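# Set up folding table and park utility cart

## Task

Set the folding table upright, resting on its legs near the wall, wholly within the blue taped area with no part crossing the tape. Roll the utility cart into the yellow taped bay so that each of its four wheels sits inside the tape and none touches it. The coffee table must be standing upright when you finish, otherwise the task fails. The robot must not tip over or be left leaning, which also fails the task. Anything that stays in position only because the robot is holding it is not counted as done.

## Robot and tools

ROBOT. A Hello Robot Stretch 4 with a single arm: an omni-wheel mobile base, a lift that rides up a vertical mast, a telescoping arm that reaches forward, a three-joint wrist (yaw, pitch, roll) and a two-finger gripper. It stands about 1.6 m tall, and the edge of its base is never more than 0.23 m from the base origin. It carries four cameras: head_camera (pinhole, 420x560 px), head_left_camera and head_right_camera (fisheye, 420x672 px), and wrist_camera (pinhole, 616x392 px).

FRAMES. The base frame sits on the floor below the centre of the base, with x pointing forward, y to the left and z up. hand_pose is reported in this frame and marks the point halfway between the fingers, 0.015 m back from their tips. When all wrist joints read zero, the hand axes line up with the base axes. The printed hand position may be slightly wrong. The odometry frame is where the base frame was when the scene began.

execute_actions(actions, cameras). "actions" holds either no action (which just reports state and images) or exactly one action object. That object contains "base", "joints", or both, plus optional "pace" and "contact_limits"; alternatively it contains only "end_of_arm". Every motion in an action starts at once, though they may finish at different times, and no action runs longer than 15 s.
- "base": an object with exactly one relative move, measured from where the base last reported itself: translate_m (straight drive in metres, forward positive, -2 to 2), strafe_m (sideways drive in metres, left positive, -2 to 2) or rotate_rad (spin in place in radians, counter-clockwise seen from above positive, -3.2 to 3.2).
- "joints": an object mapping joint names to absolute targets for the one arm. lift_m 0 to 1.2 m (tolerance 0.004); arm_m 0 to 0.55 m of extension (0.004); wrist_yaw_rad -1.134 to 4.276 (0.02), where 0 faces forward, positive swings left, 3.14 tucks it back, and beyond 3.4 the arm can get in the way; wrist_pitch_rad -1.117 to 4.259 (0.05), where 0 is level and 1.57 points down; wrist_roll_rad -1.117 to 4.259 (0.02), where 0 keeps the fingers level and positive turns clockwise as seen from behind the gripper; gripper_m 0 to 0.08 m, the finger gap (0.002). A joint target out of range is clamped to the limit and executed, and the result notes it; any other bad value or unknown key rejects the entire call with no motion.
- "pace": "slow", "default", "fast" or "max" (default if omitted). The base reaches 0.1/0.3/0.4/0.6 m/s and 1/2/3/4 rad/s respectively; once lift_m exceeds 0.2 at the start of a base move these caps shrink, to 0.3 m/s and 1 rad/s at lift 1.2. Wrist speed is fixed across paces.
- "contact_limits": {"arm_m": value} from 0 (most sensitive) to 0.75 (most forceful), 0.5 if omitted; sets how hard the arm may push before it halts.
- "end_of_arm": "enable_torque" re-powers any wrist or gripper motor that shut itself off; it then holds position.
"cameras": a list of camera names or ["all"]; omitted or null gives all, [] gives none; an unknown name rejects the call. Images come back in the order given on the "pictures" line.
A joint or base left out of an action may still be straining toward an earlier target without being reported. If a result shows a stop, the remaining motion calls in the same reply are skipped. The robot keeps its last command while you think.

wait(seconds): 0 to 10; commands nothing new and returns state and images.
zoom_image(camera, region): enlarges [x0, y0, x1, y1] pixels (origin top-left, at most 504x504) of that camera's latest full image.
finished_scene(scene): integer 1 to 2; ends that scene permanently and reports success. Finish only once the result holds without the robot's help. Replying with no tool call ends everything.

RESULT LINES. base_status and joint_status: "done" (reached target; for the base, wheels turned the full amount even if slipping), "off_target" (stopped short, may still push), "contact_stop_at_<key>" (hit something; the part holds, though lift, arm or wheels may go slack, a slack lift can sink and slack wheels can roll), "limit_stop_at_<name>" (a built-in limit), "time_out", "torque_fault" (motor limp until enable_torque). "limit_stop_at_tilt" means a lean above 6 degrees: lift, arm and wheels go slack and ignore commands until it eases. "limit_stop_at_own_body" is a self-collision halt; moving away still works. on_its_own lists what happened uncommanded; "held at" is a held target, not the position. joint_positions gives actual joint values. lidar_m: 12 distances in metres, 30-degree sectors starting straight ahead and going counter-clockwise (4th left, 7th behind, 10th right); "-" means nothing seen or closer than 0.25 m; it spans about 0.15 m to robot height, can miss glass and thin legs, and sees table tops. wrist_depth_mm: 7x7 grid of median depths, 100 to 2000 mm, row by row from top left. base_odometry counts wheel turns, heading -3.142 to 3.142, left positive; if turned_by_wheels and turned_by_imu differ by over ~0.1 rad, a bump or slip occurred and heading is off by roughly their difference. base_tilt in degrees, forward and right positive, with a constant bias up to ~1.5. motor_effort: percent of max, positive toward larger joint values, bracket value is the action's peak; for wheel_0/1/2 positive means turning right. A gripper reading staying above the command with nonzero effort, or "off_target", means something is held.

CAUTIONS. Do not turn or drive with over 1 kg held and arm_m above 0.2, especially fast. Steady pulls or pushes, mainly with the gripper high or a big contact limit, can topple the robot. A wrist motor faults if pressed hard or holding over ~2.7 kg level; gripper effort beyond ~50 faults the gripper and may release the load. Upward pitch below -0.2 with strong roll risks self-collision. To unfold at scene start, send lift_m 0.4 with wrist_yaw_rad 0. Avoid drops, slams and forceful shoves. Loose objects may occasionally get nudged by something.

Each tool is called after "Request:" as name([rows], argument=value, ...), one row to a line, values as JSON.

## Session

Request:
execute_actions(actions=[])

Scene clock: 0.00 s.
base_odometry: x=+0.000 y=+0.000 heading=+0.000 (m, m, rad; odometry frame)
turned_by_wheels: +0.000 (rad since the last result)
turned_by_imu: +0.000 (rad since the last result)
base_tilt: forward=+0.7 right=+1.3 (deg)
lidar_m: 0.85 1.01 1.59 1.08 1.32 1.62 1.63 1.19 0.96 0.99 1.05 0.86
base_status: not commanded
joint_positions: lift_m=+0.188 arm_m=+0.001 wrist_yaw_rad=+3.048 wrist_pitch_rad=-0.005 wrist_roll_rad=-0.017 gripper_m=+0.040
joint_status: not commanded
motor_effort: lift_m=+22 arm_m=-1 wrist_yaw_rad=+0 wrist_pitch_rad=-9 wrist_roll_rad=+1 gripper_m=+0 wheel_0=-1 wheel_1=+0 wheel_2=+0 (%)
hand_pose: x=-0.0321 y=+0.1069 z=+0.3670 quat_wxyz=(+0.047, +0.002, -0.009, +0.999) (m; base frame)
wrist_depth_mm: - 145 1921 1863 1808 1808 1756 / - 143 1921 1863 1756 1756 1756 / 111 142 1863 1808 1808 1708 1708 / 134 154 1808 1808 1808 1708 1708 / 1464 1863 1863 1756 1756 1708 1661 / 1464 1708 1756 1756 1661 1708 1661 / 1060 124 157 1060 133 1366 1397
pictures: head_camera, head_left_camera, head_right_camera, wrist_camera
Images, in order (width x height): head_camera 420x560, head_left_camera 420x672, head_right_camera 420x672, wrist_camera 616x392.

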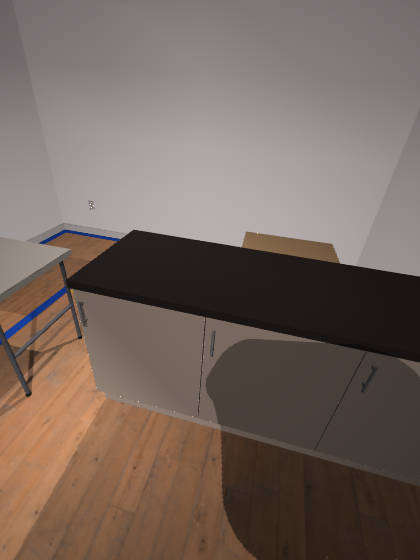

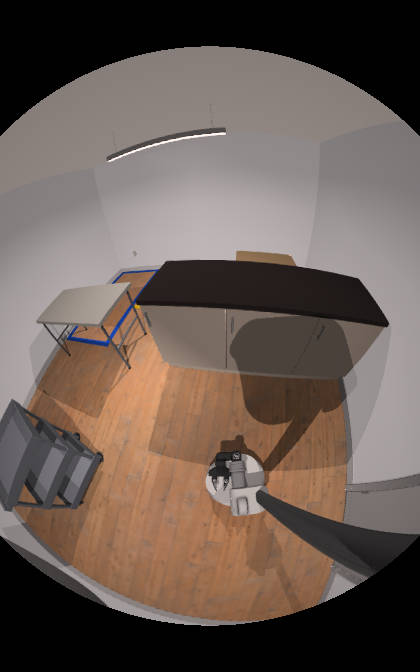

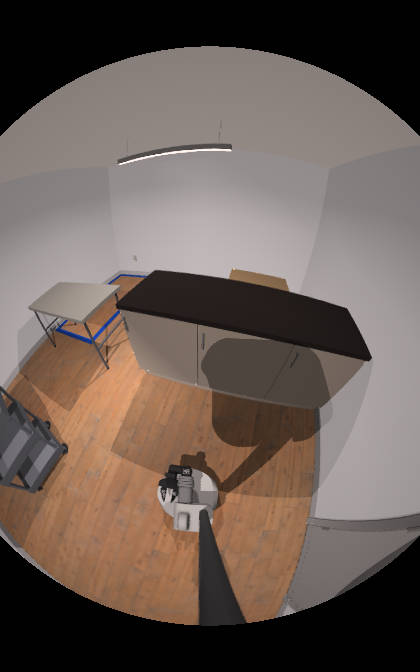

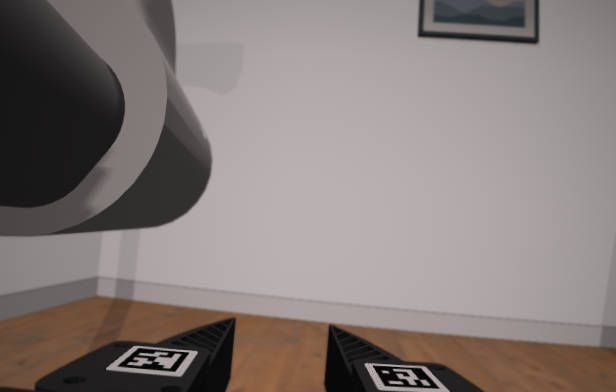

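Request:
execute_actions([
  {"base":{"rotate_rad":1.0},"joints":{"lift_m":0.4,"wrist_yaw_rad":0}},
])

Request:
execute_actions([
  {"base":{"rotate_rad":1.2}},
])

Request:
execute_actions([
  {"base":{"rotate_rad":1.6}},
], cameras=["head_camera","head_left_camera"])

Scene clock: 11.10 s.
base_odometry: x=+0.000 y=+0.000 heading=+1.000 (m, m, rad; odometry frame)
turned_by_wheels: +1.000 (rad since the last result)
turned_by_imu: +1.011 (rad since the last result)
base_tilt: forward=+0.7 right=+1.3 (deg)
lidar_m: 1.48 1.09 1.29 1.62 1.62 1.24 0.97 0.99 1.09 0.87 0.86 0.97
base_status: done
joint_positions: lift_m=+0.400 arm_m=+0.001 wrist_yaw_rad=+0.001 wrist_pitch_rad=-0.005 wrist_roll_rad=-0.017 gripper_m=+0.040
joint_status: all done
motor_effort: lift_m=+26(26) arm_m=-1(1) wrist_yaw_rad=-2(9) wrist_pitch_rad=-9(8) wrist_roll_rad=+1(0) gripper_m=+0(0) wheel_0=-3(9) wheel_1=-1(5) wheel_2=-1(9) (%)
hand_pose: x=+0.3842 y=-0.0873 z=+0.5789 quat_wxyz=(+1.000, -0.009, -0.002, +0.000) (m; base frame)
wrist_depth_mm: - - - - - - - / - - - - - - - / 1060 - - - - - 788 / - - - - - - 778 / 1118 - - - - - 768 / - - - - - - 750 / 1118 124 157 1576 133 1863 741
pictures: head_camera, head_left_camera, head_right_camera, wrist_camera
Images, in order (width x height): head_camera 420x560, head_left_camera 420x672, head_right_camera 420x672, wrist_camera 616x392.

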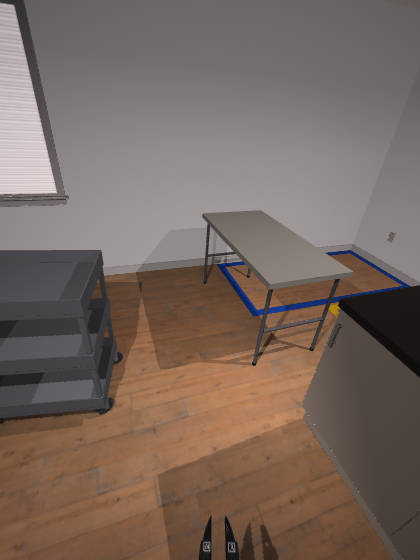

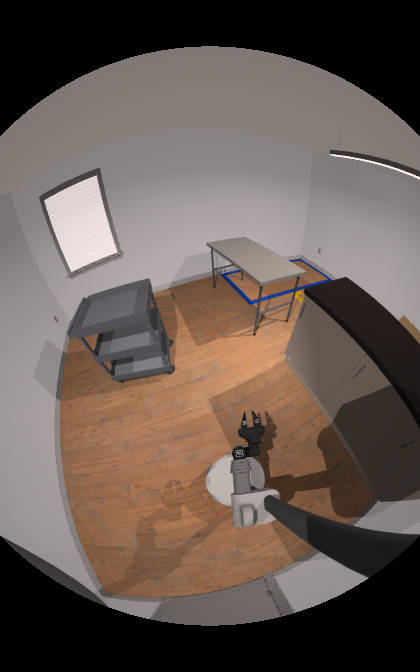

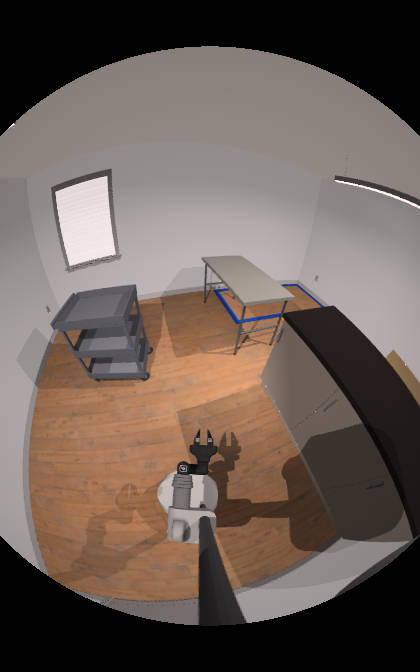

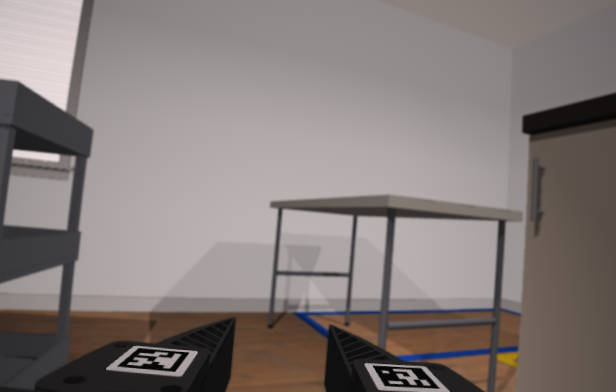

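Scene clock: 12.93 s.
base_odometry: x=+0.000 y=+0.000 heading=+2.199 (m, m, rad; odometry frame)
turned_by_wheels: +1.200 (rad since the last result)
turned_by_imu: +1.215 (rad since the last result)
base_tilt: forward=+0.7 right=+1.3 (deg)
lidar_m: 1.79 1.60 1.63 1.09 0.99 0.99 0.96 0.86 0.87 1.08 1.24 1.05
base_status: done
joint_positions: lift_m=+0.400 arm_m=+0.001 wrist_yaw_rad=+0.000 wrist_pitch_rad=-0.005 wrist_roll_rad=-0.017 gripper_m=+0.040
joint_status: not commanded
motor_effort: lift_m=+24(26) arm_m=-1(1) wrist_yaw_rad=-2(2) wrist_pitch_rad=-9(10) wrist_roll_rad=+0(1) gripper_m=+0(0) wheel_0=-3(9) wheel_1=-1(6) wheel_2=-1(7) (%)
hand_pose: x=+0.3842 y=-0.0874 z=+0.5790 quat_wxyz=(+1.000, -0.009, -0.002, +0.000) (m; base frame)
wrist_depth_mm: 1255 1430 1756 - - - - / 1281 1464 1756 - - - - / 1281 1499 1756 - - - 842 / 1308 1464 1708 - - - 1182 / 1308 1499 1708 - - - - / 1281 1464 1708 - - 976 788 / 1281 124 158 1576 133 1281 1983
pictures: head_camera, head_left_camera, head_right_camera, wrist_camera
Images, in order (width x height): head_camera 420x560, head_left_camera 420x672, head_right_camera 420x672, wrist_camera 616x392.

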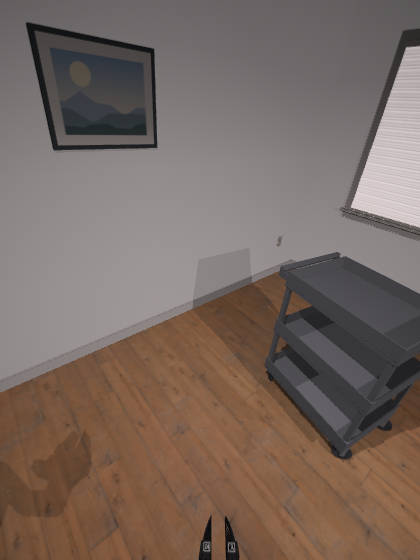

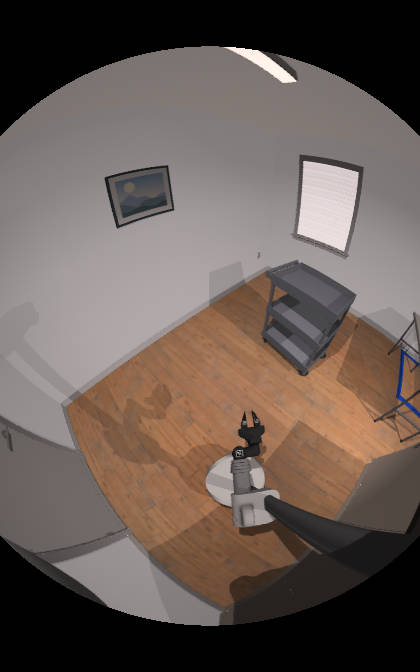

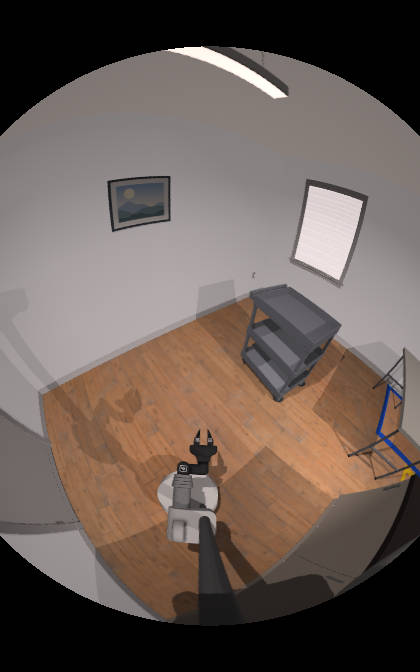

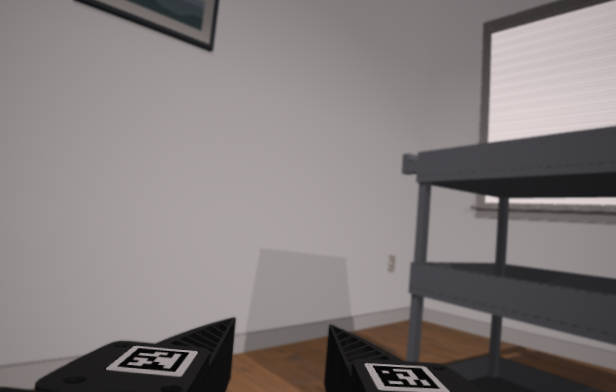

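Scene clock: 15.00 s.
base_odometry: x=+0.000 y=+0.000 heading=-2.484 (m, m, rad; odometry frame)
turned_by_wheels: +1.600 (rad since the last result)
turned_by_imu: +1.620 (rad since the last result)
base_tilt: forward=+0.7 right=+1.3 (deg)
lidar_m: 1.06 0.97 1.00 0.96 0.89 0.91 1.15 1.07 1.07 1.74 1.59 1.61
base_status: done
joint_positions: lift_m=+0.400 arm_m=+0.001 wrist_yaw_rad=+0.000 wrist_pitch_rad=-0.005 wrist_roll_rad=-0.017 gripper_m=+0.040
joint_status: not commanded
motor_effort: lift_m=+24(24) arm_m=-2(1) wrist_yaw_rad=-2(1) wrist_pitch_rad=-9(7) wrist_roll_rad=+1(1) gripper_m=+0(0) wheel_0=-1(8) wheel_1=+1(7) wheel_2=+2(8) (%)
hand_pose: x=+0.3842 y=-0.0874 z=+0.5790 quat_wxyz=(+1.000, -0.009, -0.002, +0.000) (m; base frame)
wrist_depth_mm: 732 842 976 1160 1499 1576 1281 / 732 842 976 1182 1499 1499 1281 / 741 842 976 1182 1499 1499 1308 / 741 842 976 1160 1499 1464 1229 / 741 842 991 1138 1499 1499 1255 / 741 854 960 1138 1499 1430 1229 / 723 124 158 1118 133 1397 1205
pictures: head_camera, head_left_camera
Images, in order (width x height): head_camera 420x560, head_left_camera 420x672.

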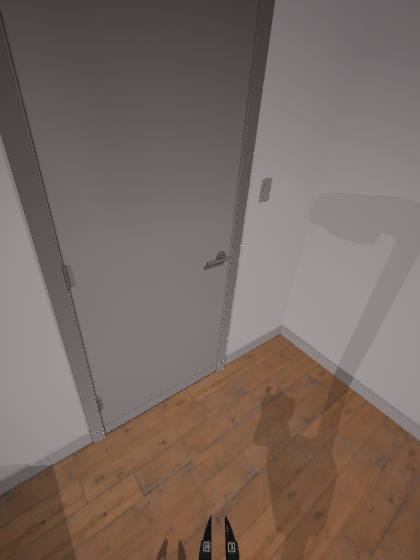

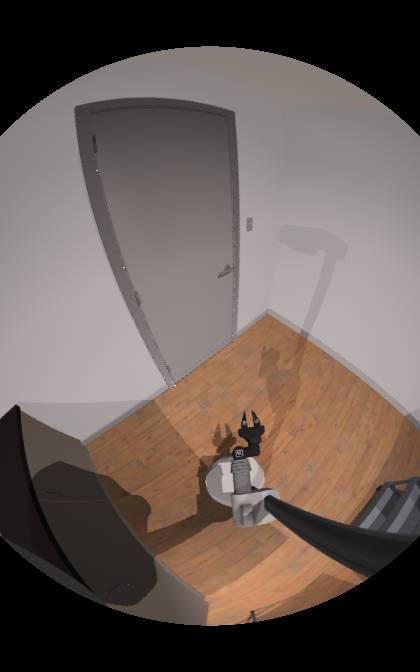

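Request:
execute_actions([
  {"base":{"rotate_rad":-2.5},"joints":{"wrist_yaw_rad":3.0,"lift_m":0.25}},
], cameras=[])

Request:
execute_actions([
  {"base":{"strafe_m":-0.35}},
], cameras=[])

Request:
execute_actions([
  {"base":{"translate_m":0.6}},
])

Scene clock: 27.67 s.
base_odometry: x=+0.000 y=+0.000 heading=+1.299 (m, m, rad; odometry frame)
turned_by_wheels: -2.500 (rad since the last result)
turned_by_imu: -2.532 (rad since the last result)
base_tilt: forward=+0.7 right=+1.3 (deg)
lidar_m: 1.09 1.11 1.71 1.61 1.52 1.04 1.01 1.03 0.92 0.86 0.89 1.43
base_status: done
joint_positions: lift_m=+0.250 arm_m=+0.001 wrist_yaw_rad=+2.999 wrist_pitch_rad=-0.005 wrist_roll_rad=-0.017 gripper_m=+0.040
joint_status: all done
motor_effort: lift_m=+19(22) arm_m=-2(2) wrist_yaw_rad=+1(7) wrist_pitch_rad=-9(11) wrist_roll_rad=+1(0) gripper_m=+0(0) wheel_0=+1(7) wheel_1=+0(14) wheel_2=-1(7) (%)
hand_pose: x=-0.0266 y=+0.1167 z=+0.4294 quat_wxyz=(+0.071, +0.002, -0.009, +0.997) (m; base frame)
wrist_depth_mm: 141 221 1182 1229 1308 1366 1499 / 115 145 1138 1182 1281 1366 1499 / 119 144 1160 1229 1255 1336 1464 / 137 190 1138 1205 1255 1336 1430 / 1042 1078 1118 1205 1255 1308 1430 / 1025 1078 1118 1182 1255 1308 1430 / 1008 124 158 1138 133 1281 1397
pictures: none
No camera images: the call's "cameras" was empty. Leave "cameras" out to get every camera's image.

Scene clock: 30.17 s.
base_odometry: x=+0.337 y=-0.094 heading=+1.299 (m, m, rad; odometry frame)
turned_by_wheels: +0.000 (rad since the last result)
turned_by_imu: -0.001 (rad since the last result)
base_tilt: forward=+0.7 right=+1.3 (deg)
lidar_m: 1.60 1.19 1.69 1.96 1.47 1.04 1.00 0.78 0.55 0.53 0.54 0.75
base_status: done
joint_positions: lift_m=+0.250 arm_m=+0.001 wrist_yaw_rad=+3.000 wrist_pitch_rad=-0.005 wrist_roll_rad=-0.017 gripper_m=+0.040
joint_status: not commanded
motor_effort: lift_m=+19(19) arm_m=-2(2) wrist_yaw_rad=+0(0) wrist_pitch_rad=-13(8) wrist_roll_rad=+0(1) gripper_m=+0(0) wheel_0=+0(9) wheel_1=+1(14) wheel_2=-1(0) (%)
hand_pose: x=-0.0266 y=+0.1166 z=+0.4294 quat_wxyz=(+0.071, +0.002, -0.009, +0.997) (m; base frame)
wrist_depth_mm: 141 221 1160 1255 1281 1336 1430 / 115 145 1160 1205 1281 1336 1464 / 119 145 1138 1205 1255 1308 1397 / 137 190 1138 1182 1255 1308 1366 / 1025 1078 1118 1182 1255 1308 1397 / 1025 1078 1118 1160 1229 1308 1336 / 991 124 158 1160 133 1281 1366
pictures: none
No camera images: the call's "cameras" was empty. Leave "cameras" out to get every camera's image.

Scene clock: 33.63 s.
base_odometry: x=+0.498 y=+0.484 heading=+1.299 (m, m, rad; odometry frame)
turned_by_wheels: +0.000 (rad since the last result)
turned_by_imu: -0.002 (rad since the last result)
base_tilt: forward=+0.7 right=+1.3 (deg)
lidar_m: 1.51 0.71 0.70 1.98 2.09 1.66 1.59 0.79 0.54 0.50 0.51 0.74
base_status: done
joint_positions: lift_m=+0.250 arm_m=+0.001 wrist_yaw_rad=+3.000 wrist_pitch_rad=-0.005 wrist_roll_rad=-0.017 gripper_m=+0.040
joint_status: not commanded
motor_effort: lift_m=+19(19) arm_m=-2(2) wrist_yaw_rad=+0(1) wrist_pitch_rad=-8(9) wrist_roll_rad=+0(0) gripper_m=+0(0) wheel_0=+0(8) wheel_1=+1(4) wheel_2=+1(8) (%)
hand_pose: x=-0.0267 y=+0.1166 z=+0.4294 quat_wxyz=(+0.071, +0.002, -0.009, +0.997) (m; base frame)
wrist_depth_mm: 141 220 1808 1863 1983 - - / 115 145 1808 1921 1983 - - / 119 145 1756 1863 1983 - - / 137 190 1756 1863 1983 - - / 1397 1661 1708 1808 1921 - - / 1537 1618 1708 1756 1983 1983 - / 1205 124 157 1229 133 1537 1618
pictures: head_camera, head_left_camera, head_right_camera, wrist_camera
Images, in order (width x height): head_camera 420x560, head_left_camera 420x672, head_right_camera 420x672, wrist_camera 616x392.

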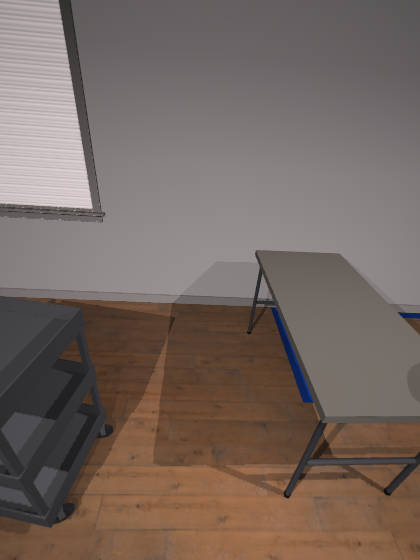

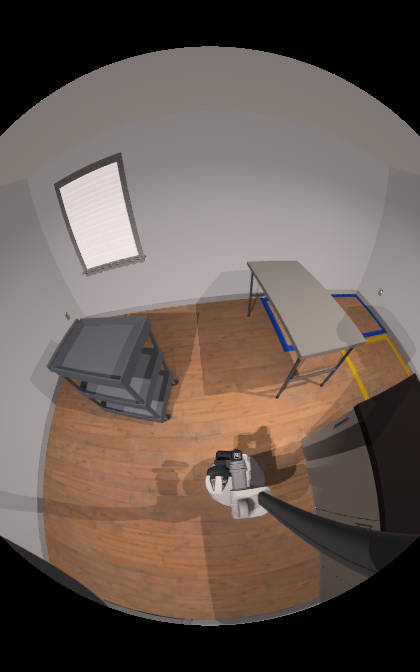

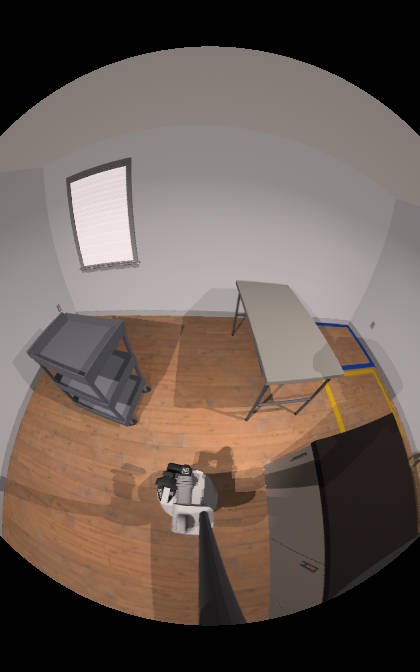

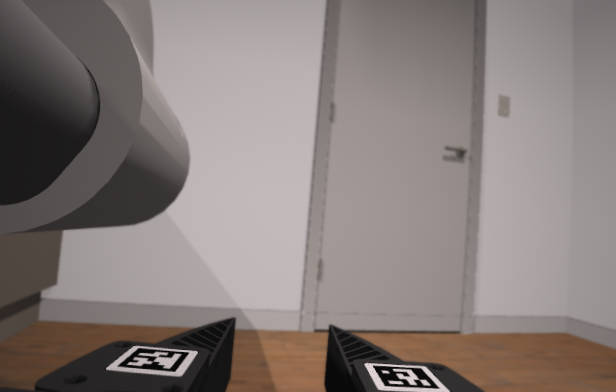

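Request:
execute_actions([
  {"base":{"translate_m":0.62}},
], cameras=[])

Request:
execute_actions([
  {"base":{"rotate_rad":-1.55},"joints":{"lift_m":0.15}},
])

Scene clock: 58.40 s.
base_odometry: x=+0.664 y=+1.081 heading=+1.300 (m, m, rad; odometry frame)
turned_by_wheels: +0.000 (rad since the last result)
turned_by_imu: -0.003 (rad since the last result)
base_tilt: forward=+0.7 right=+1.3 (deg)
lidar_m: 1.49 1.54 0.48 0.47 0.56 2.35 2.21 0.71 0.62 0.40 0.42 0.56
base_status: done
joint_positions: lift_m=+0.250 arm_m=+0.001 wrist_yaw_rad=+3.000 wrist_pitch_rad=-0.005 wrist_roll_rad=-0.017 gripper_m=+0.040
joint_status: not commanded
motor_effort: lift_m=+19(19) arm_m=-2(2) wrist_yaw_rad=-1(0) wrist_pitch_rad=-7(9) wrist_roll_rad=+0(1) gripper_m=+0(0) wheel_0=+0(7) wheel_1=+1(7) wheel_2=+1(6) (%)
hand_pose: x=-0.0267 y=+0.1166 z=+0.4294 quat_wxyz=(+0.071, +0.002, -0.009, +0.997) (m; base frame)
wrist_depth_mm: 141 221 - - - - - / 115 145 - - - - - / 119 145 - - - - - / 137 190 - - - - - / 1366 - - - - - - / 1499 1983 - - - - - / 1229 124 157 1255 133 1576 1708
pictures: none
No camera images: the call's "cameras" was empty. Leave "cameras" out to get every camera's image.

Scene clock: 60.43 s.
base_odometry: x=+0.664 y=+1.082 heading=-0.250 (m, m, rad; odometry frame)
turned_by_wheels: -1.550 (rad since the last result)
turned_by_imu: -1.570 (rad since the last result)
base_tilt: forward=+0.7 right=+1.3 (deg)
lidar_m: 0.39 0.42 0.57 1.49 1.57 0.49 0.47 2.08 2.31 2.20 0.71 0.60
base_status: done
joint_positions: lift_m=+0.150 arm_m=+0.001 wrist_yaw_rad=+3.000 wrist_pitch_rad=-0.005 wrist_roll_rad=-0.017 gripper_m=+0.040
joint_status: all done
motor_effort: lift_m=+18(22) arm_m=-2(2) wrist_yaw_rad=+0(0) wrist_pitch_rad=-8(9) wrist_roll_rad=+1(1) gripper_m=+0(0) wheel_0=+2(6) wheel_1=-1(6) wheel_2=-2(7) (%)
hand_pose: x=-0.0266 y=+0.1166 z=+0.3295 quat_wxyz=(+0.071, +0.002, -0.009, +0.997) (m; base frame)
wrist_depth_mm: 141 221 798 768 - - 1808 / 115 145 1160 1078 - - 1756 / 119 145 627 627 - - 1708 / 137 190 1205 917 - - 1708 / 1921 - - - - - 1661 / 1366 621 991 1042 1983 1983 1618 / 931 124 158 609 133 1229 1281
pictures: head_camera, head_left_camera, head_right_camera, wrist_camera
Images, in order (width x height): head_camera 420x560, head_left_camera 420x672, head_right_camera 420x672, wrist_camera 616x392.

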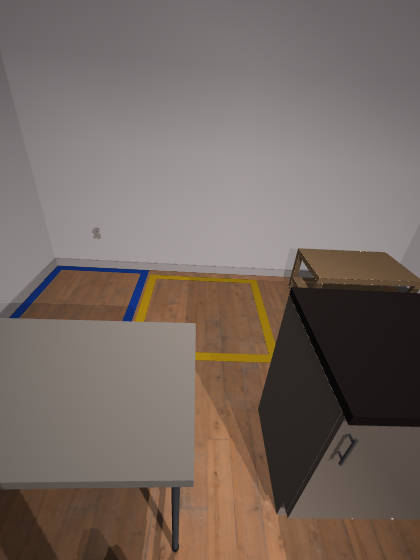

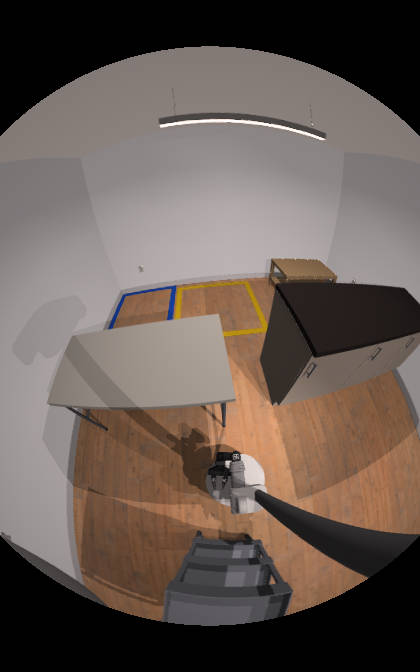

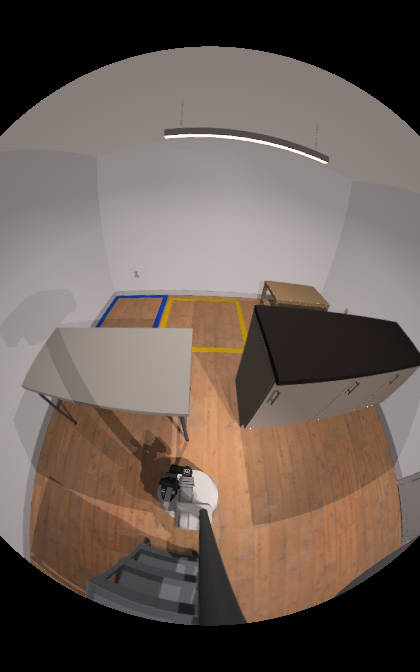

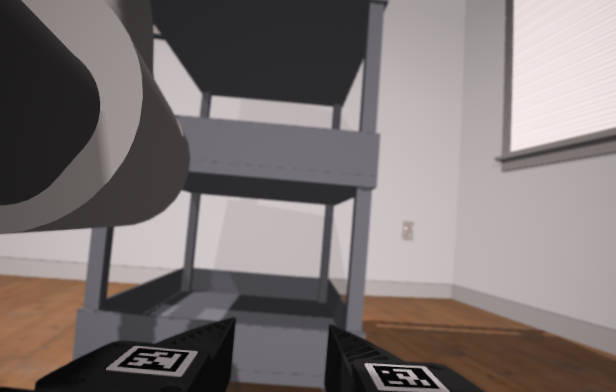

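Request:
execute_actions([
  {"base":{"translate_m":0.5},"pace":"slow"},
], cameras=["head_camera","head_left_camera"])

Scene clock: 80.13 s.
base_odometry: x=+1.148 y=+0.958 heading=-0.250 (m, m, rad; odometry frame)
turned_by_wheels: +0.000 (rad since the last result)
turned_by_imu: -0.003 (rad since the last result)
base_tilt: forward=+0.7 right=+1.3 (deg)
lidar_m: 0.25 0.25 0.25 0.36 1.57 0.99 0.99 2.60 2.32 0.39 0.40 0.56
base_status: done
joint_positions: lift_m=+0.150 arm_m=+0.000 wrist_yaw_rad=+3.003 wrist_pitch_rad=-0.005 wrist_roll_rad=-0.017 gripper_m=+0.040
joint_status: not commanded
motor_effort: lift_m=+18(18) arm_m=-1(2) wrist_yaw_rad=-8(9) wrist_pitch_rad=-9(9) wrist_roll_rad=+1(1) gripper_m=+0(0) wheel_0=+3(8) wheel_1=+4(5) wheel_2=-4(8) (%)
hand_pose: x=-0.0272 y=+0.1161 z=+0.3295 quat_wxyz=(+0.069, +0.002, -0.009, +0.998) (m; base frame)
wrist_depth_mm: 141 218 - - - - 1808 / 114 145 1160 1205 - - 1756 / 118 144 - - - - 1708 / 137 187 1255 - - - 1661 / - - - - - - 1708 / 1397 1366 1098 1499 - 1983 1661 / 960 123 157 976 133 1229 1281
pictures: head_camera, head_left_camera
Images, in order (width x height): head_camera 420x560, head_left_camera 420x672.

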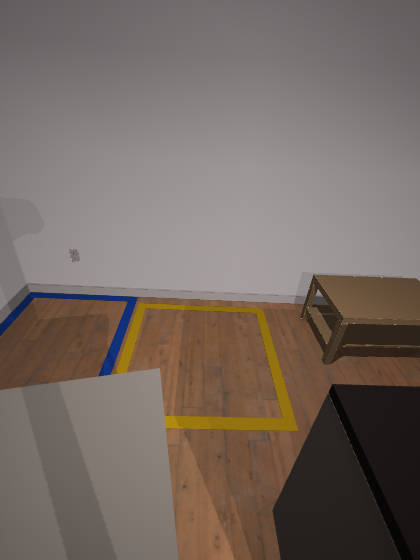

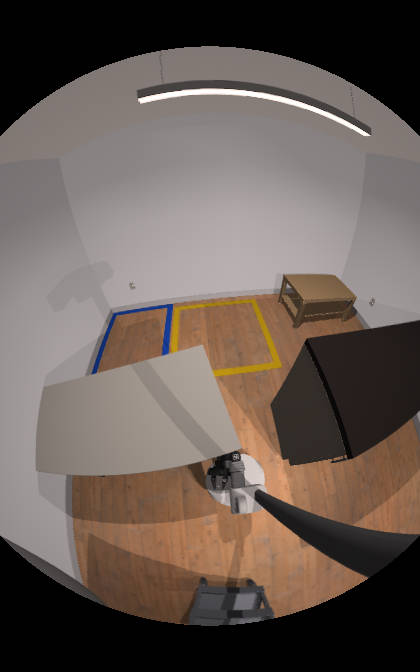

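Request:
execute_actions([
  {"base":{"translate_m":0.5},"pace":"slow"},
], cameras=["head_camera","head_left_camera"])

Scene clock: 92.37 s.
base_odometry: x=+1.633 y=+0.834 heading=-0.250 (m, m, rad; odometry frame)
turned_by_wheels: +0.000 (rad since the last result)
turned_by_imu: -0.002 (rad since the last result)
base_tilt: forward=+0.6 right=+1.3 (deg)
lidar_m: 0.25 0.25 0.25 0.25 0.43 2.14 1.50 0.57 0.39 0.38 0.40 1.36
base_status: done
joint_positions: lift_m=+0.150 arm_m=+0.000 wrist_yaw_rad=+3.004 wrist_pitch_rad=-0.005 wrist_roll_rad=-0.017 gripper_m=+0.040
joint_status: not commanded
motor_effort: lift_m=+18(18) arm_m=+0(1) wrist_yaw_rad=-12(11) wrist_pitch_rad=-8(7) wrist_roll_rad=+0(1) gripper_m=+0(0) wheel_0=+6(8) wheel_1=+4(5) wheel_2=-5(11) (%)
hand_pose: x=-0.0274 y=+0.1159 z=+0.3295 quat_wxyz=(+0.069, +0.002, -0.009, +0.998) (m; base frame)
wrist_depth_mm: 141 218 - - - - 1808 / 114 144 - - - - 1756 / 118 144 1756 - - - 1756 / 136 186 - - - - 1756 / - - 1921 - - - 1708 / 1397 1499 1661 1808 1983 - 1618 / 946 124 158 991 133 1255 1281
pictures: head_camera, head_left_camera
Images, in order (width x height): head_camera 420x560, head_left_camera 420x672.

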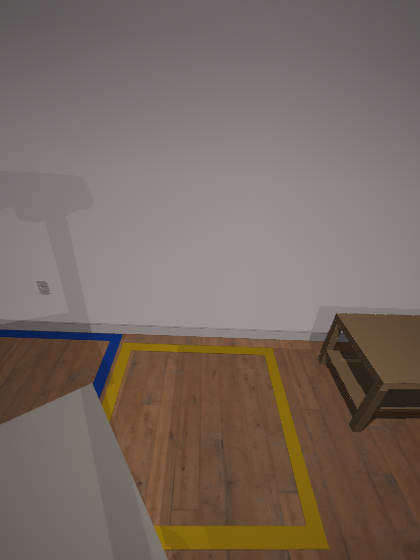

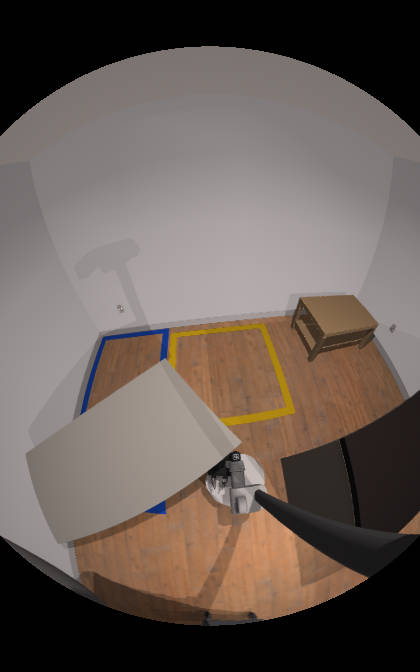

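Request:
execute_actions([
  {"base":{"rotate_rad":0.45},"pace":"slow"},
], cameras=[])

Request:
execute_actions([
  {"base":{"translate_m":0.4},"pace":"slow"},
], cameras=["head_camera","head_left_camera"])

Scene clock: 105.93 s.
base_odometry: x=+1.633 y=+0.834 heading=+0.200 (m, m, rad; odometry frame)
turned_by_wheels: +0.450 (rad since the last result)
turned_by_imu: +0.454 (rad since the last result)
base_tilt: forward=+0.7 right=+1.3 (deg)
lidar_m: 0.25 0.25 0.25 0.36 2.03 1.48 0.61 0.40 0.36 0.38 1.33 0.25
base_status: done
joint_positions: lift_m=+0.150 arm_m=+0.000 wrist_yaw_rad=+3.000 wrist_pitch_rad=-0.005 wrist_roll_rad=-0.017 gripper_m=+0.040
joint_status: not commanded
motor_effort: lift_m=+18(18) arm_m=+0(0) wrist_yaw_rad=-3(11) wrist_pitch_rad=-8(11) wrist_roll_rad=+0(0) gripper_m=+0(0) wheel_0=-3(6) wheel_1=+0(1) wheel_2=-1(10) (%)
hand_pose: x=-0.0270 y=+0.1165 z=+0.3295 quat_wxyz=(+0.071, +0.002, -0.009, +0.997) (m; base frame)
wrist_depth_mm: 141 220 - - - - - / 115 145 - - - - - / 119 144 - - 1708 - - / 136 189 - - 1983 - - / 580 - - - - - - / 597 1499 1661 1808 1618 1983 - / 585 124 158 976 132 1255 1308
pictures: none
No camera images: the call's "cameras" was empty. Leave "cameras" out to get every camera's image.

Scene clock: 111.23 s.
base_odometry: x=+2.024 y=+0.913 heading=+0.200 (m, m, rad; odometry frame)
turned_by_wheels: +0.000 (rad since the last result)
turned_by_imu: -0.003 (rad since the last result)
base_tilt: forward=+0.7 right=+1.3 (deg)
lidar_m: 0.25 0.25 0.25 0.25 0.52 1.86 0.88 0.60 0.75 1.27 1.42 0.25
base_status: done
joint_positions: lift_m=+0.150 arm_m=+0.000 wrist_yaw_rad=+3.000 wrist_pitch_rad=-0.005 wrist_roll_rad=-0.017 gripper_m=+0.040
joint_status: not commanded
motor_effort: lift_m=+18(18) arm_m=+0(0) wrist_yaw_rad=-2(2) wrist_pitch_rad=-11(8) wrist_roll_rad=+0(0) gripper_m=+0(0) wheel_0=+5(7) wheel_1=+2(7) wheel_2=-4(10) (%)
hand_pose: x=-0.0270 y=+0.1165 z=+0.3295 quat_wxyz=(+0.071, +0.002, -0.009, +0.997) (m; base frame)
wrist_depth_mm: 141 220 - - - - - / 115 145 - - - - - / 119 144 - - - - - / 136 189 - - - - - / 759 1025 - - - - - / 778 1255 1708 1808 - - - / 768 124 158 976 133 1229 1281
pictures: head_camera, head_left_camera
Images, in order (width x height): head_camera 420x560, head_left_camera 420x672.

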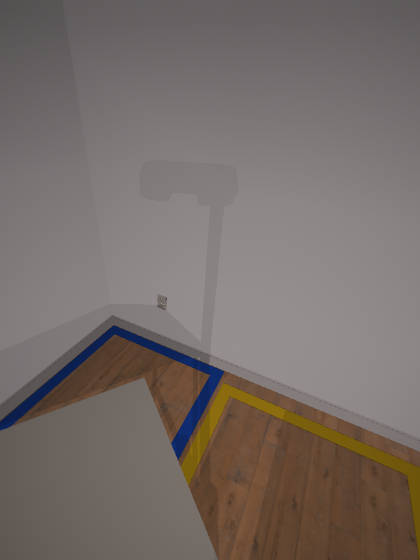

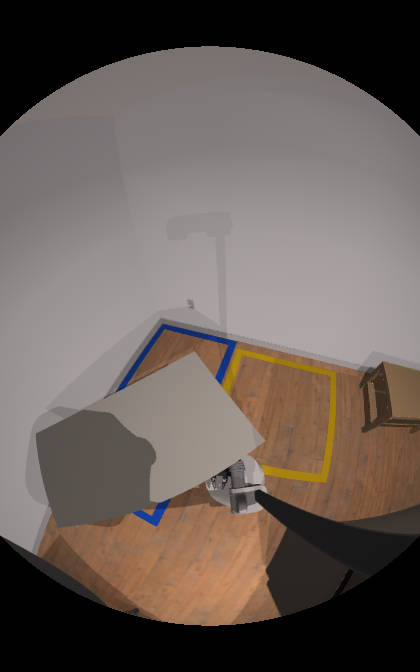

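Request:
execute_actions([
  {"base":{"rotate_rad":0.4},"pace":"slow"},
], cameras=[])

Request:
execute_actions([
  {"base":{"translate_m":0.35},"pace":"slow"},
], cameras=["head_camera","head_left_camera","head_right_camera"])

Scene clock: 117.27 s.
base_odometry: x=+2.024 y=+0.913 heading=+0.600 (m, m, rad; odometry frame)
turned_by_wheels: +0.400 (rad since the last result)
turned_by_imu: +0.404 (rad since the last result)
base_tilt: forward=+0.7 right=+1.4 (deg)
lidar_m: 0.25 0.25 0.25 0.32 1.83 1.88 0.61 0.59 1.27 1.32 1.32 0.25
base_status: done
joint_positions: lift_m=+0.150 arm_m=+0.000 wrist_yaw_rad=+3.000 wrist_pitch_rad=-0.005 wrist_roll_rad=-0.017 gripper_m=+0.040
joint_status: not commanded
motor_effort: lift_m=+18(18) arm_m=+0(0) wrist_yaw_rad=-2(2) wrist_pitch_rad=-9(10) wrist_roll_rad=+1(1) gripper_m=+0(0) wheel_0=-3(4) wheel_1=+0(3) wheel_2=-1(8) (%)
hand_pose: x=-0.0270 y=+0.1165 z=+0.3295 quat_wxyz=(+0.071, +0.002, -0.009, +0.997) (m; base frame)
wrist_depth_mm: 140 220 891 - - - - / 115 145 917 - - - - / 119 144 917 - - - 1756 / 136 190 931 - - - - / 699 732 931 - - - - / 691 732 904 1756 1983 1863 1661 / 691 124 158 976 133 1255 1281
pictures: none
No camera images: the call's "cameras" was empty. Leave "cameras" out to get every camera's image.

Scene clock: 122.07 s.
base_odometry: x=+2.313 y=+1.111 heading=+0.600 (m, m, rad; odometry frame)
turned_by_wheels: +0.000 (rad since the last result)
turned_by_imu: -0.002 (rad since the last result)
base_tilt: forward=+0.7 right=+1.3 (deg)
lidar_m: 0.25 0.25 0.25 0.25 0.25 2.09 0.95 1.07 1.41 1.34 0.25 0.25
base_status: done
joint_positions: lift_m=+0.150 arm_m=+0.000 wrist_yaw_rad=+3.000 wrist_pitch_rad=-0.005 wrist_roll_rad=-0.017 gripper_m=+0.040
joint_status: not commanded
motor_effort: lift_m=+18(18) arm_m=+0(0) wrist_yaw_rad=-2(3) wrist_pitch_rad=-10(10) wrist_roll_rad=+0(0) gripper_m=+0(0) wheel_0=+9(9) wheel_1=-3(4) wheel_2=-2(13) (%)
hand_pose: x=-0.0270 y=+0.1165 z=+0.3295 quat_wxyz=(+0.071, +0.002, -0.009, +0.997) (m; base frame)
wrist_depth_mm: 141 220 - - - - - / 115 145 1255 - - - - / 119 144 1255 - - - - / 137 190 1255 - - - - / 1281 1078 1255 - - - - / 1205 1042 1229 1863 - 1921 - / 960 124 158 976 133 1229 1281
pictures: head_camera, head_left_camera, head_right_camera
Images, in order (width x height): head_camera 420x560, head_left_camera 420x672, head_right_camera 420x672.

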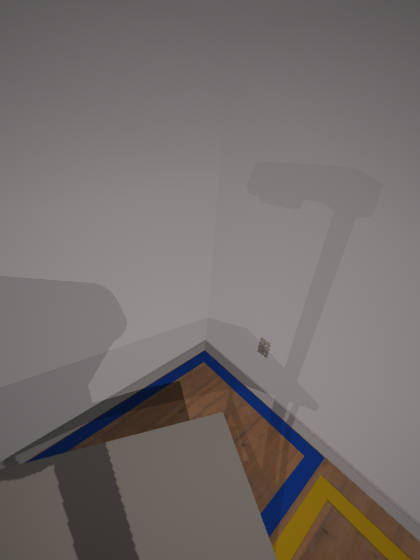

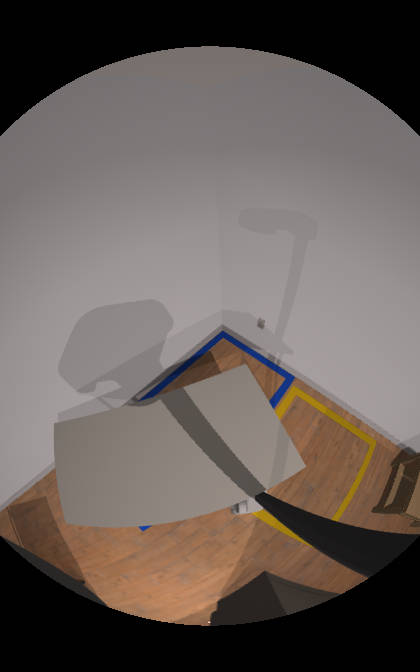

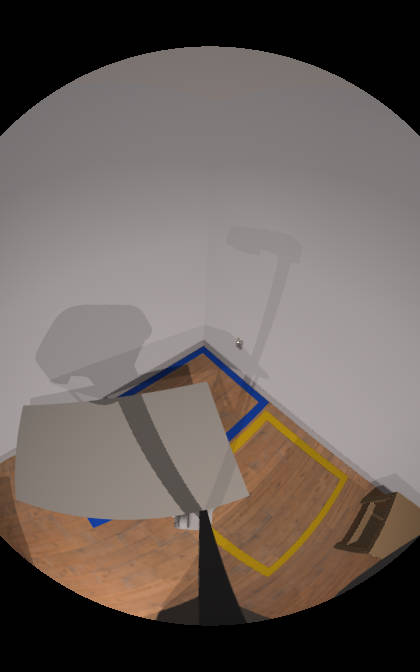

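Request:
execute_actions([
  {"base":{"translate_m":-0.45}},
], cameras=[])

Request:
execute_actions([
  {"base":{"rotate_rad":0.68}},
])

Scene clock: 130.40 s.
base_odometry: x=+1.942 y=+0.857 heading=+0.600 (m, m, rad; odometry frame)
turned_by_wheels: +0.000 (rad since the last result)
turned_by_imu: +0.000 (rad since the last result)
base_tilt: forward=+0.7 right=+1.3 (deg)
lidar_m: 0.35 0.34 0.42 0.68 1.78 0.92 0.54 0.51 1.25 1.21 1.39 0.44
base_status: done
joint_positions: lift_m=+0.150 arm_m=+0.000 wrist_yaw_rad=+3.000 wrist_pitch_rad=-0.005 wrist_roll_rad=-0.017 gripper_m=+0.040
joint_status: not commanded
motor_effort: lift_m=+18(18) arm_m=+0(0) wrist_yaw_rad=-1(2) wrist_pitch_rad=-10(9) wrist_roll_rad=+0(1) gripper_m=+0(0) wheel_0=-1(4) wheel_1=+1(5) wheel_2=-2(10) (%)
hand_pose: x=-0.0270 y=+0.1165 z=+0.3295 quat_wxyz=(+0.071, +0.002, -0.009, +0.997) (m; base frame)
wrist_depth_mm: 141 220 809 - - - - / 115 145 820 - - - - / 119 144 820 - - - 1661 / 137 189 809 - - - - / 580 668 831 - - - - / 580 661 788 1618 - 1808 1708 / 564 124 158 991 133 1229 1308
pictures: none
No camera images: the call's "cameras" was empty. Leave "cameras" out to get every camera's image.

Scene clock: 131.83 s.
base_odometry: x=+1.942 y=+0.857 heading=+1.280 (m, m, rad; odometry frame)
turned_by_wheels: +0.680 (rad since the last result)
turned_by_imu: +0.688 (rad since the last result)
base_tilt: forward=+0.7 right=+1.3 (deg)
lidar_m: 0.36 0.45 1.95 1.74 0.74 0.49 0.62 1.23 1.38 1.38 0.39 0.36
base_status: done
joint_positions: lift_m=+0.150 arm_m=+0.000 wrist_yaw_rad=+3.000 wrist_pitch_rad=-0.005 wrist_roll_rad=-0.017 gripper_m=+0.040
joint_status: not commanded
motor_effort: lift_m=+18(18) arm_m=+0(0) wrist_yaw_rad=-1(2) wrist_pitch_rad=-9(9) wrist_roll_rad=+1(0) gripper_m=+0(0) wheel_0=-2(8) wheel_1=+2(5) wheel_2=+0(8) (%)
hand_pose: x=-0.0270 y=+0.1165 z=+0.3295 quat_wxyz=(+0.071, +0.002, -0.009, +0.997) (m; base frame)
wrist_depth_mm: 141 220 - 676 699 741 798 / 115 145 - 654 691 741 - / 119 144 - 647 683 732 - / 137 189 - 640 676 723 - / - - - 640 668 715 - / 1366 1537 1430 627 668 715 1708 / 946 124 158 615 133 699 1160
pictures: head_camera, head_left_camera, head_right_camera, wrist_camera
Images, in order (width x height): head_camera 420x560, head_left_camera 420x672, head_right_camera 420x672, wrist_camera 616x392.

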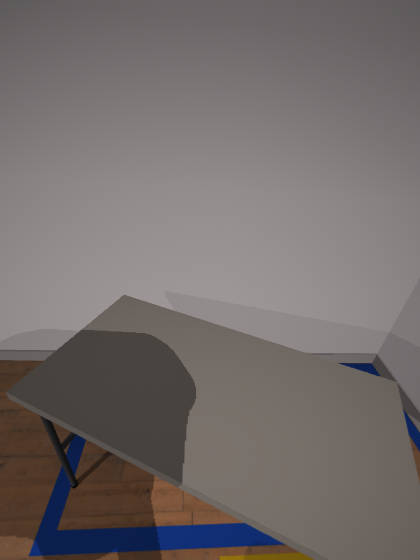

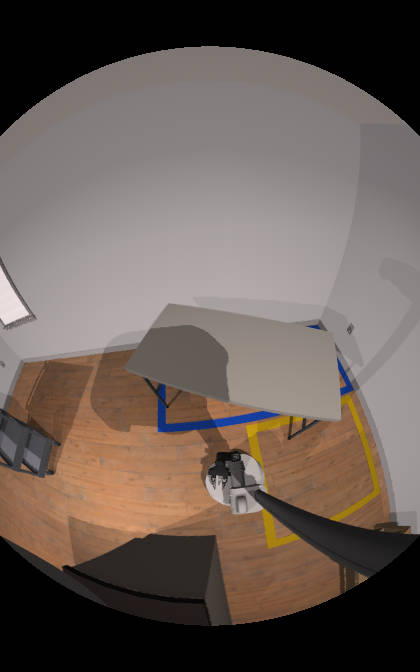

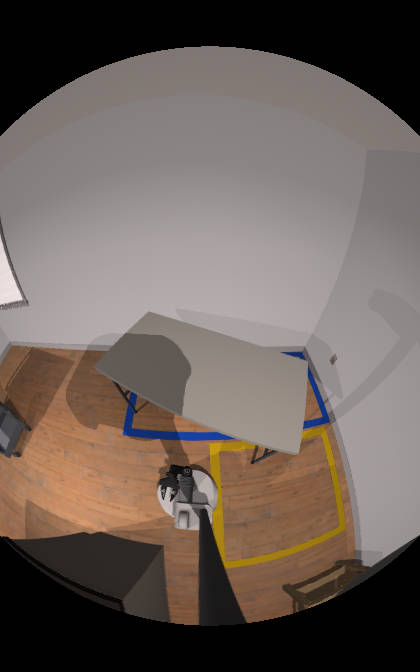

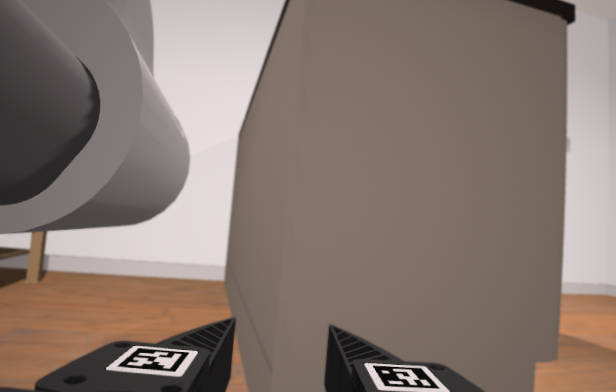

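Request:
execute_actions([
  {"base":{"translate_m":-0.12}},
], cameras=[])

Request:
execute_actions([
  {"base":{"strafe_m":-0.5}},
])

Scene clock: 138.67 s.
base_odometry: x=+1.907 y=+0.742 heading=+1.280 (m, m, rad; odometry frame)
turned_by_wheels: +0.000 (rad since the last result)
turned_by_imu: -0.001 (rad since the last result)
base_tilt: forward=+0.7 right=+1.3 (deg)
lidar_m: 0.49 0.61 2.09 1.77 0.55 0.39 0.59 1.15 1.25 1.39 0.55 0.45
base_status: done
joint_positions: lift_m=+0.150 arm_m=+0.000 wrist_yaw_rad=+3.000 wrist_pitch_rad=-0.005 wrist_roll_rad=-0.017 gripper_m=+0.040
joint_status: not commanded
motor_effort: lift_m=+18(18) arm_m=+0(0) wrist_yaw_rad=-2(2) wrist_pitch_rad=-11(8) wrist_roll_rad=+1(1) gripper_m=+0(0) wheel_0=+0(8) wheel_1=-1(5) wheel_2=-2(11) (%)
hand_pose: x=-0.0270 y=+0.1165 z=+0.3295 quat_wxyz=(+0.071, +0.002, -0.009, +0.997) (m; base frame)
wrist_depth_mm: 141 220 - 564 554 597 634 / 115 145 - 530 554 591 627 / 119 144 - 530 549 585 615 / 137 190 - 521 539 580 615 / - - - 512 535 569 609 / 1366 1499 1430 508 530 569 609 / 960 124 158 500 132 564 603
pictures: none
No camera images: the call's "cameras" was empty. Leave "cameras" out to get every camera's image.

Scene clock: 141.67 s.
base_odometry: x=+2.386 y=+0.598 heading=+1.280 (m, m, rad; odometry frame)
turned_by_wheels: +0.000 (rad since the last result)
turned_by_imu: -0.001 (rad since the last result)
base_tilt: forward=+0.7 right=+1.3 (deg)
lidar_m: 0.33 0.36 0.77 2.29 0.73 0.90 0.91 0.89 0.97 0.88 0.94 1.25
base_status: done
joint_positions: lift_m=+0.150 arm_m=+0.000 wrist_yaw_rad=+3.000 wrist_pitch_rad=-0.005 wrist_roll_rad=-0.017 gripper_m=+0.040
joint_status: not commanded
motor_effort: lift_m=+19(19) arm_m=+0(0) wrist_yaw_rad=-1(2) wrist_pitch_rad=-7(8) wrist_roll_rad=+1(0) gripper_m=+0(0) wheel_0=+0(8) wheel_1=+1(6) wheel_2=-1(1) (%)
hand_pose: x=-0.0270 y=+0.1165 z=+0.3294 quat_wxyz=(+0.071, +0.002, -0.009, +0.997) (m; base frame)
wrist_depth_mm: 140 220 - - - 1025 723 / 115 145 - - - 946 723 / 119 144 - - 1430 917 715 / 137 189 - - 1336 904 699 / 1336 - - - 1308 878 683 / 1060 1499 1708 1708 1281 866 668 / 917 124 158 976 133 831 654
pictures: head_camera, head_left_camera, head_right_camera, wrist_camera
Images, in order (width x height): head_camera 420x560, head_left_camera 420x672, head_right_camera 420x672, wrist_camera 616x392.

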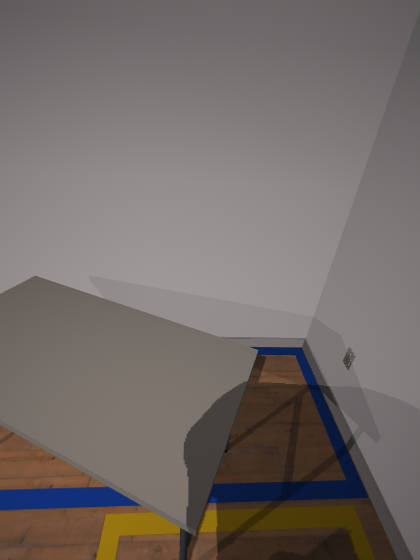

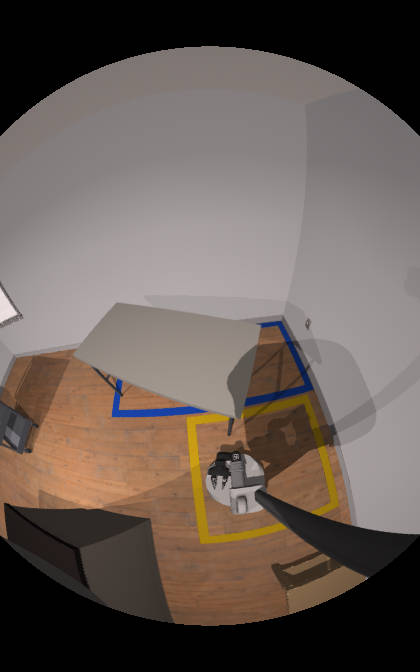

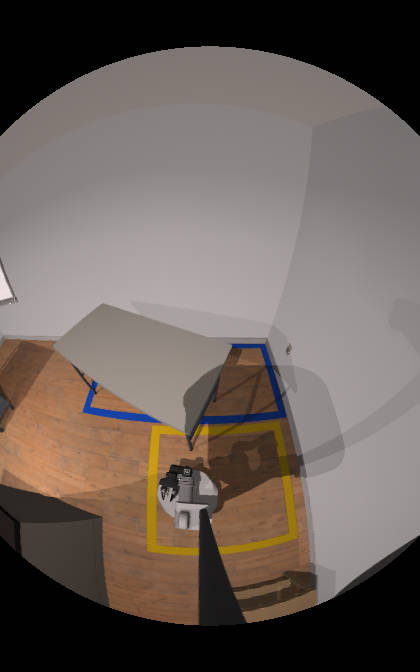

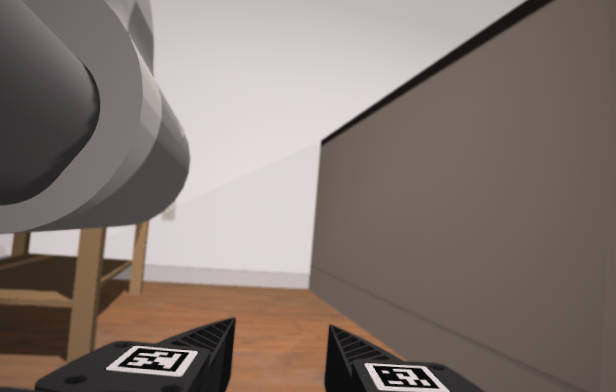

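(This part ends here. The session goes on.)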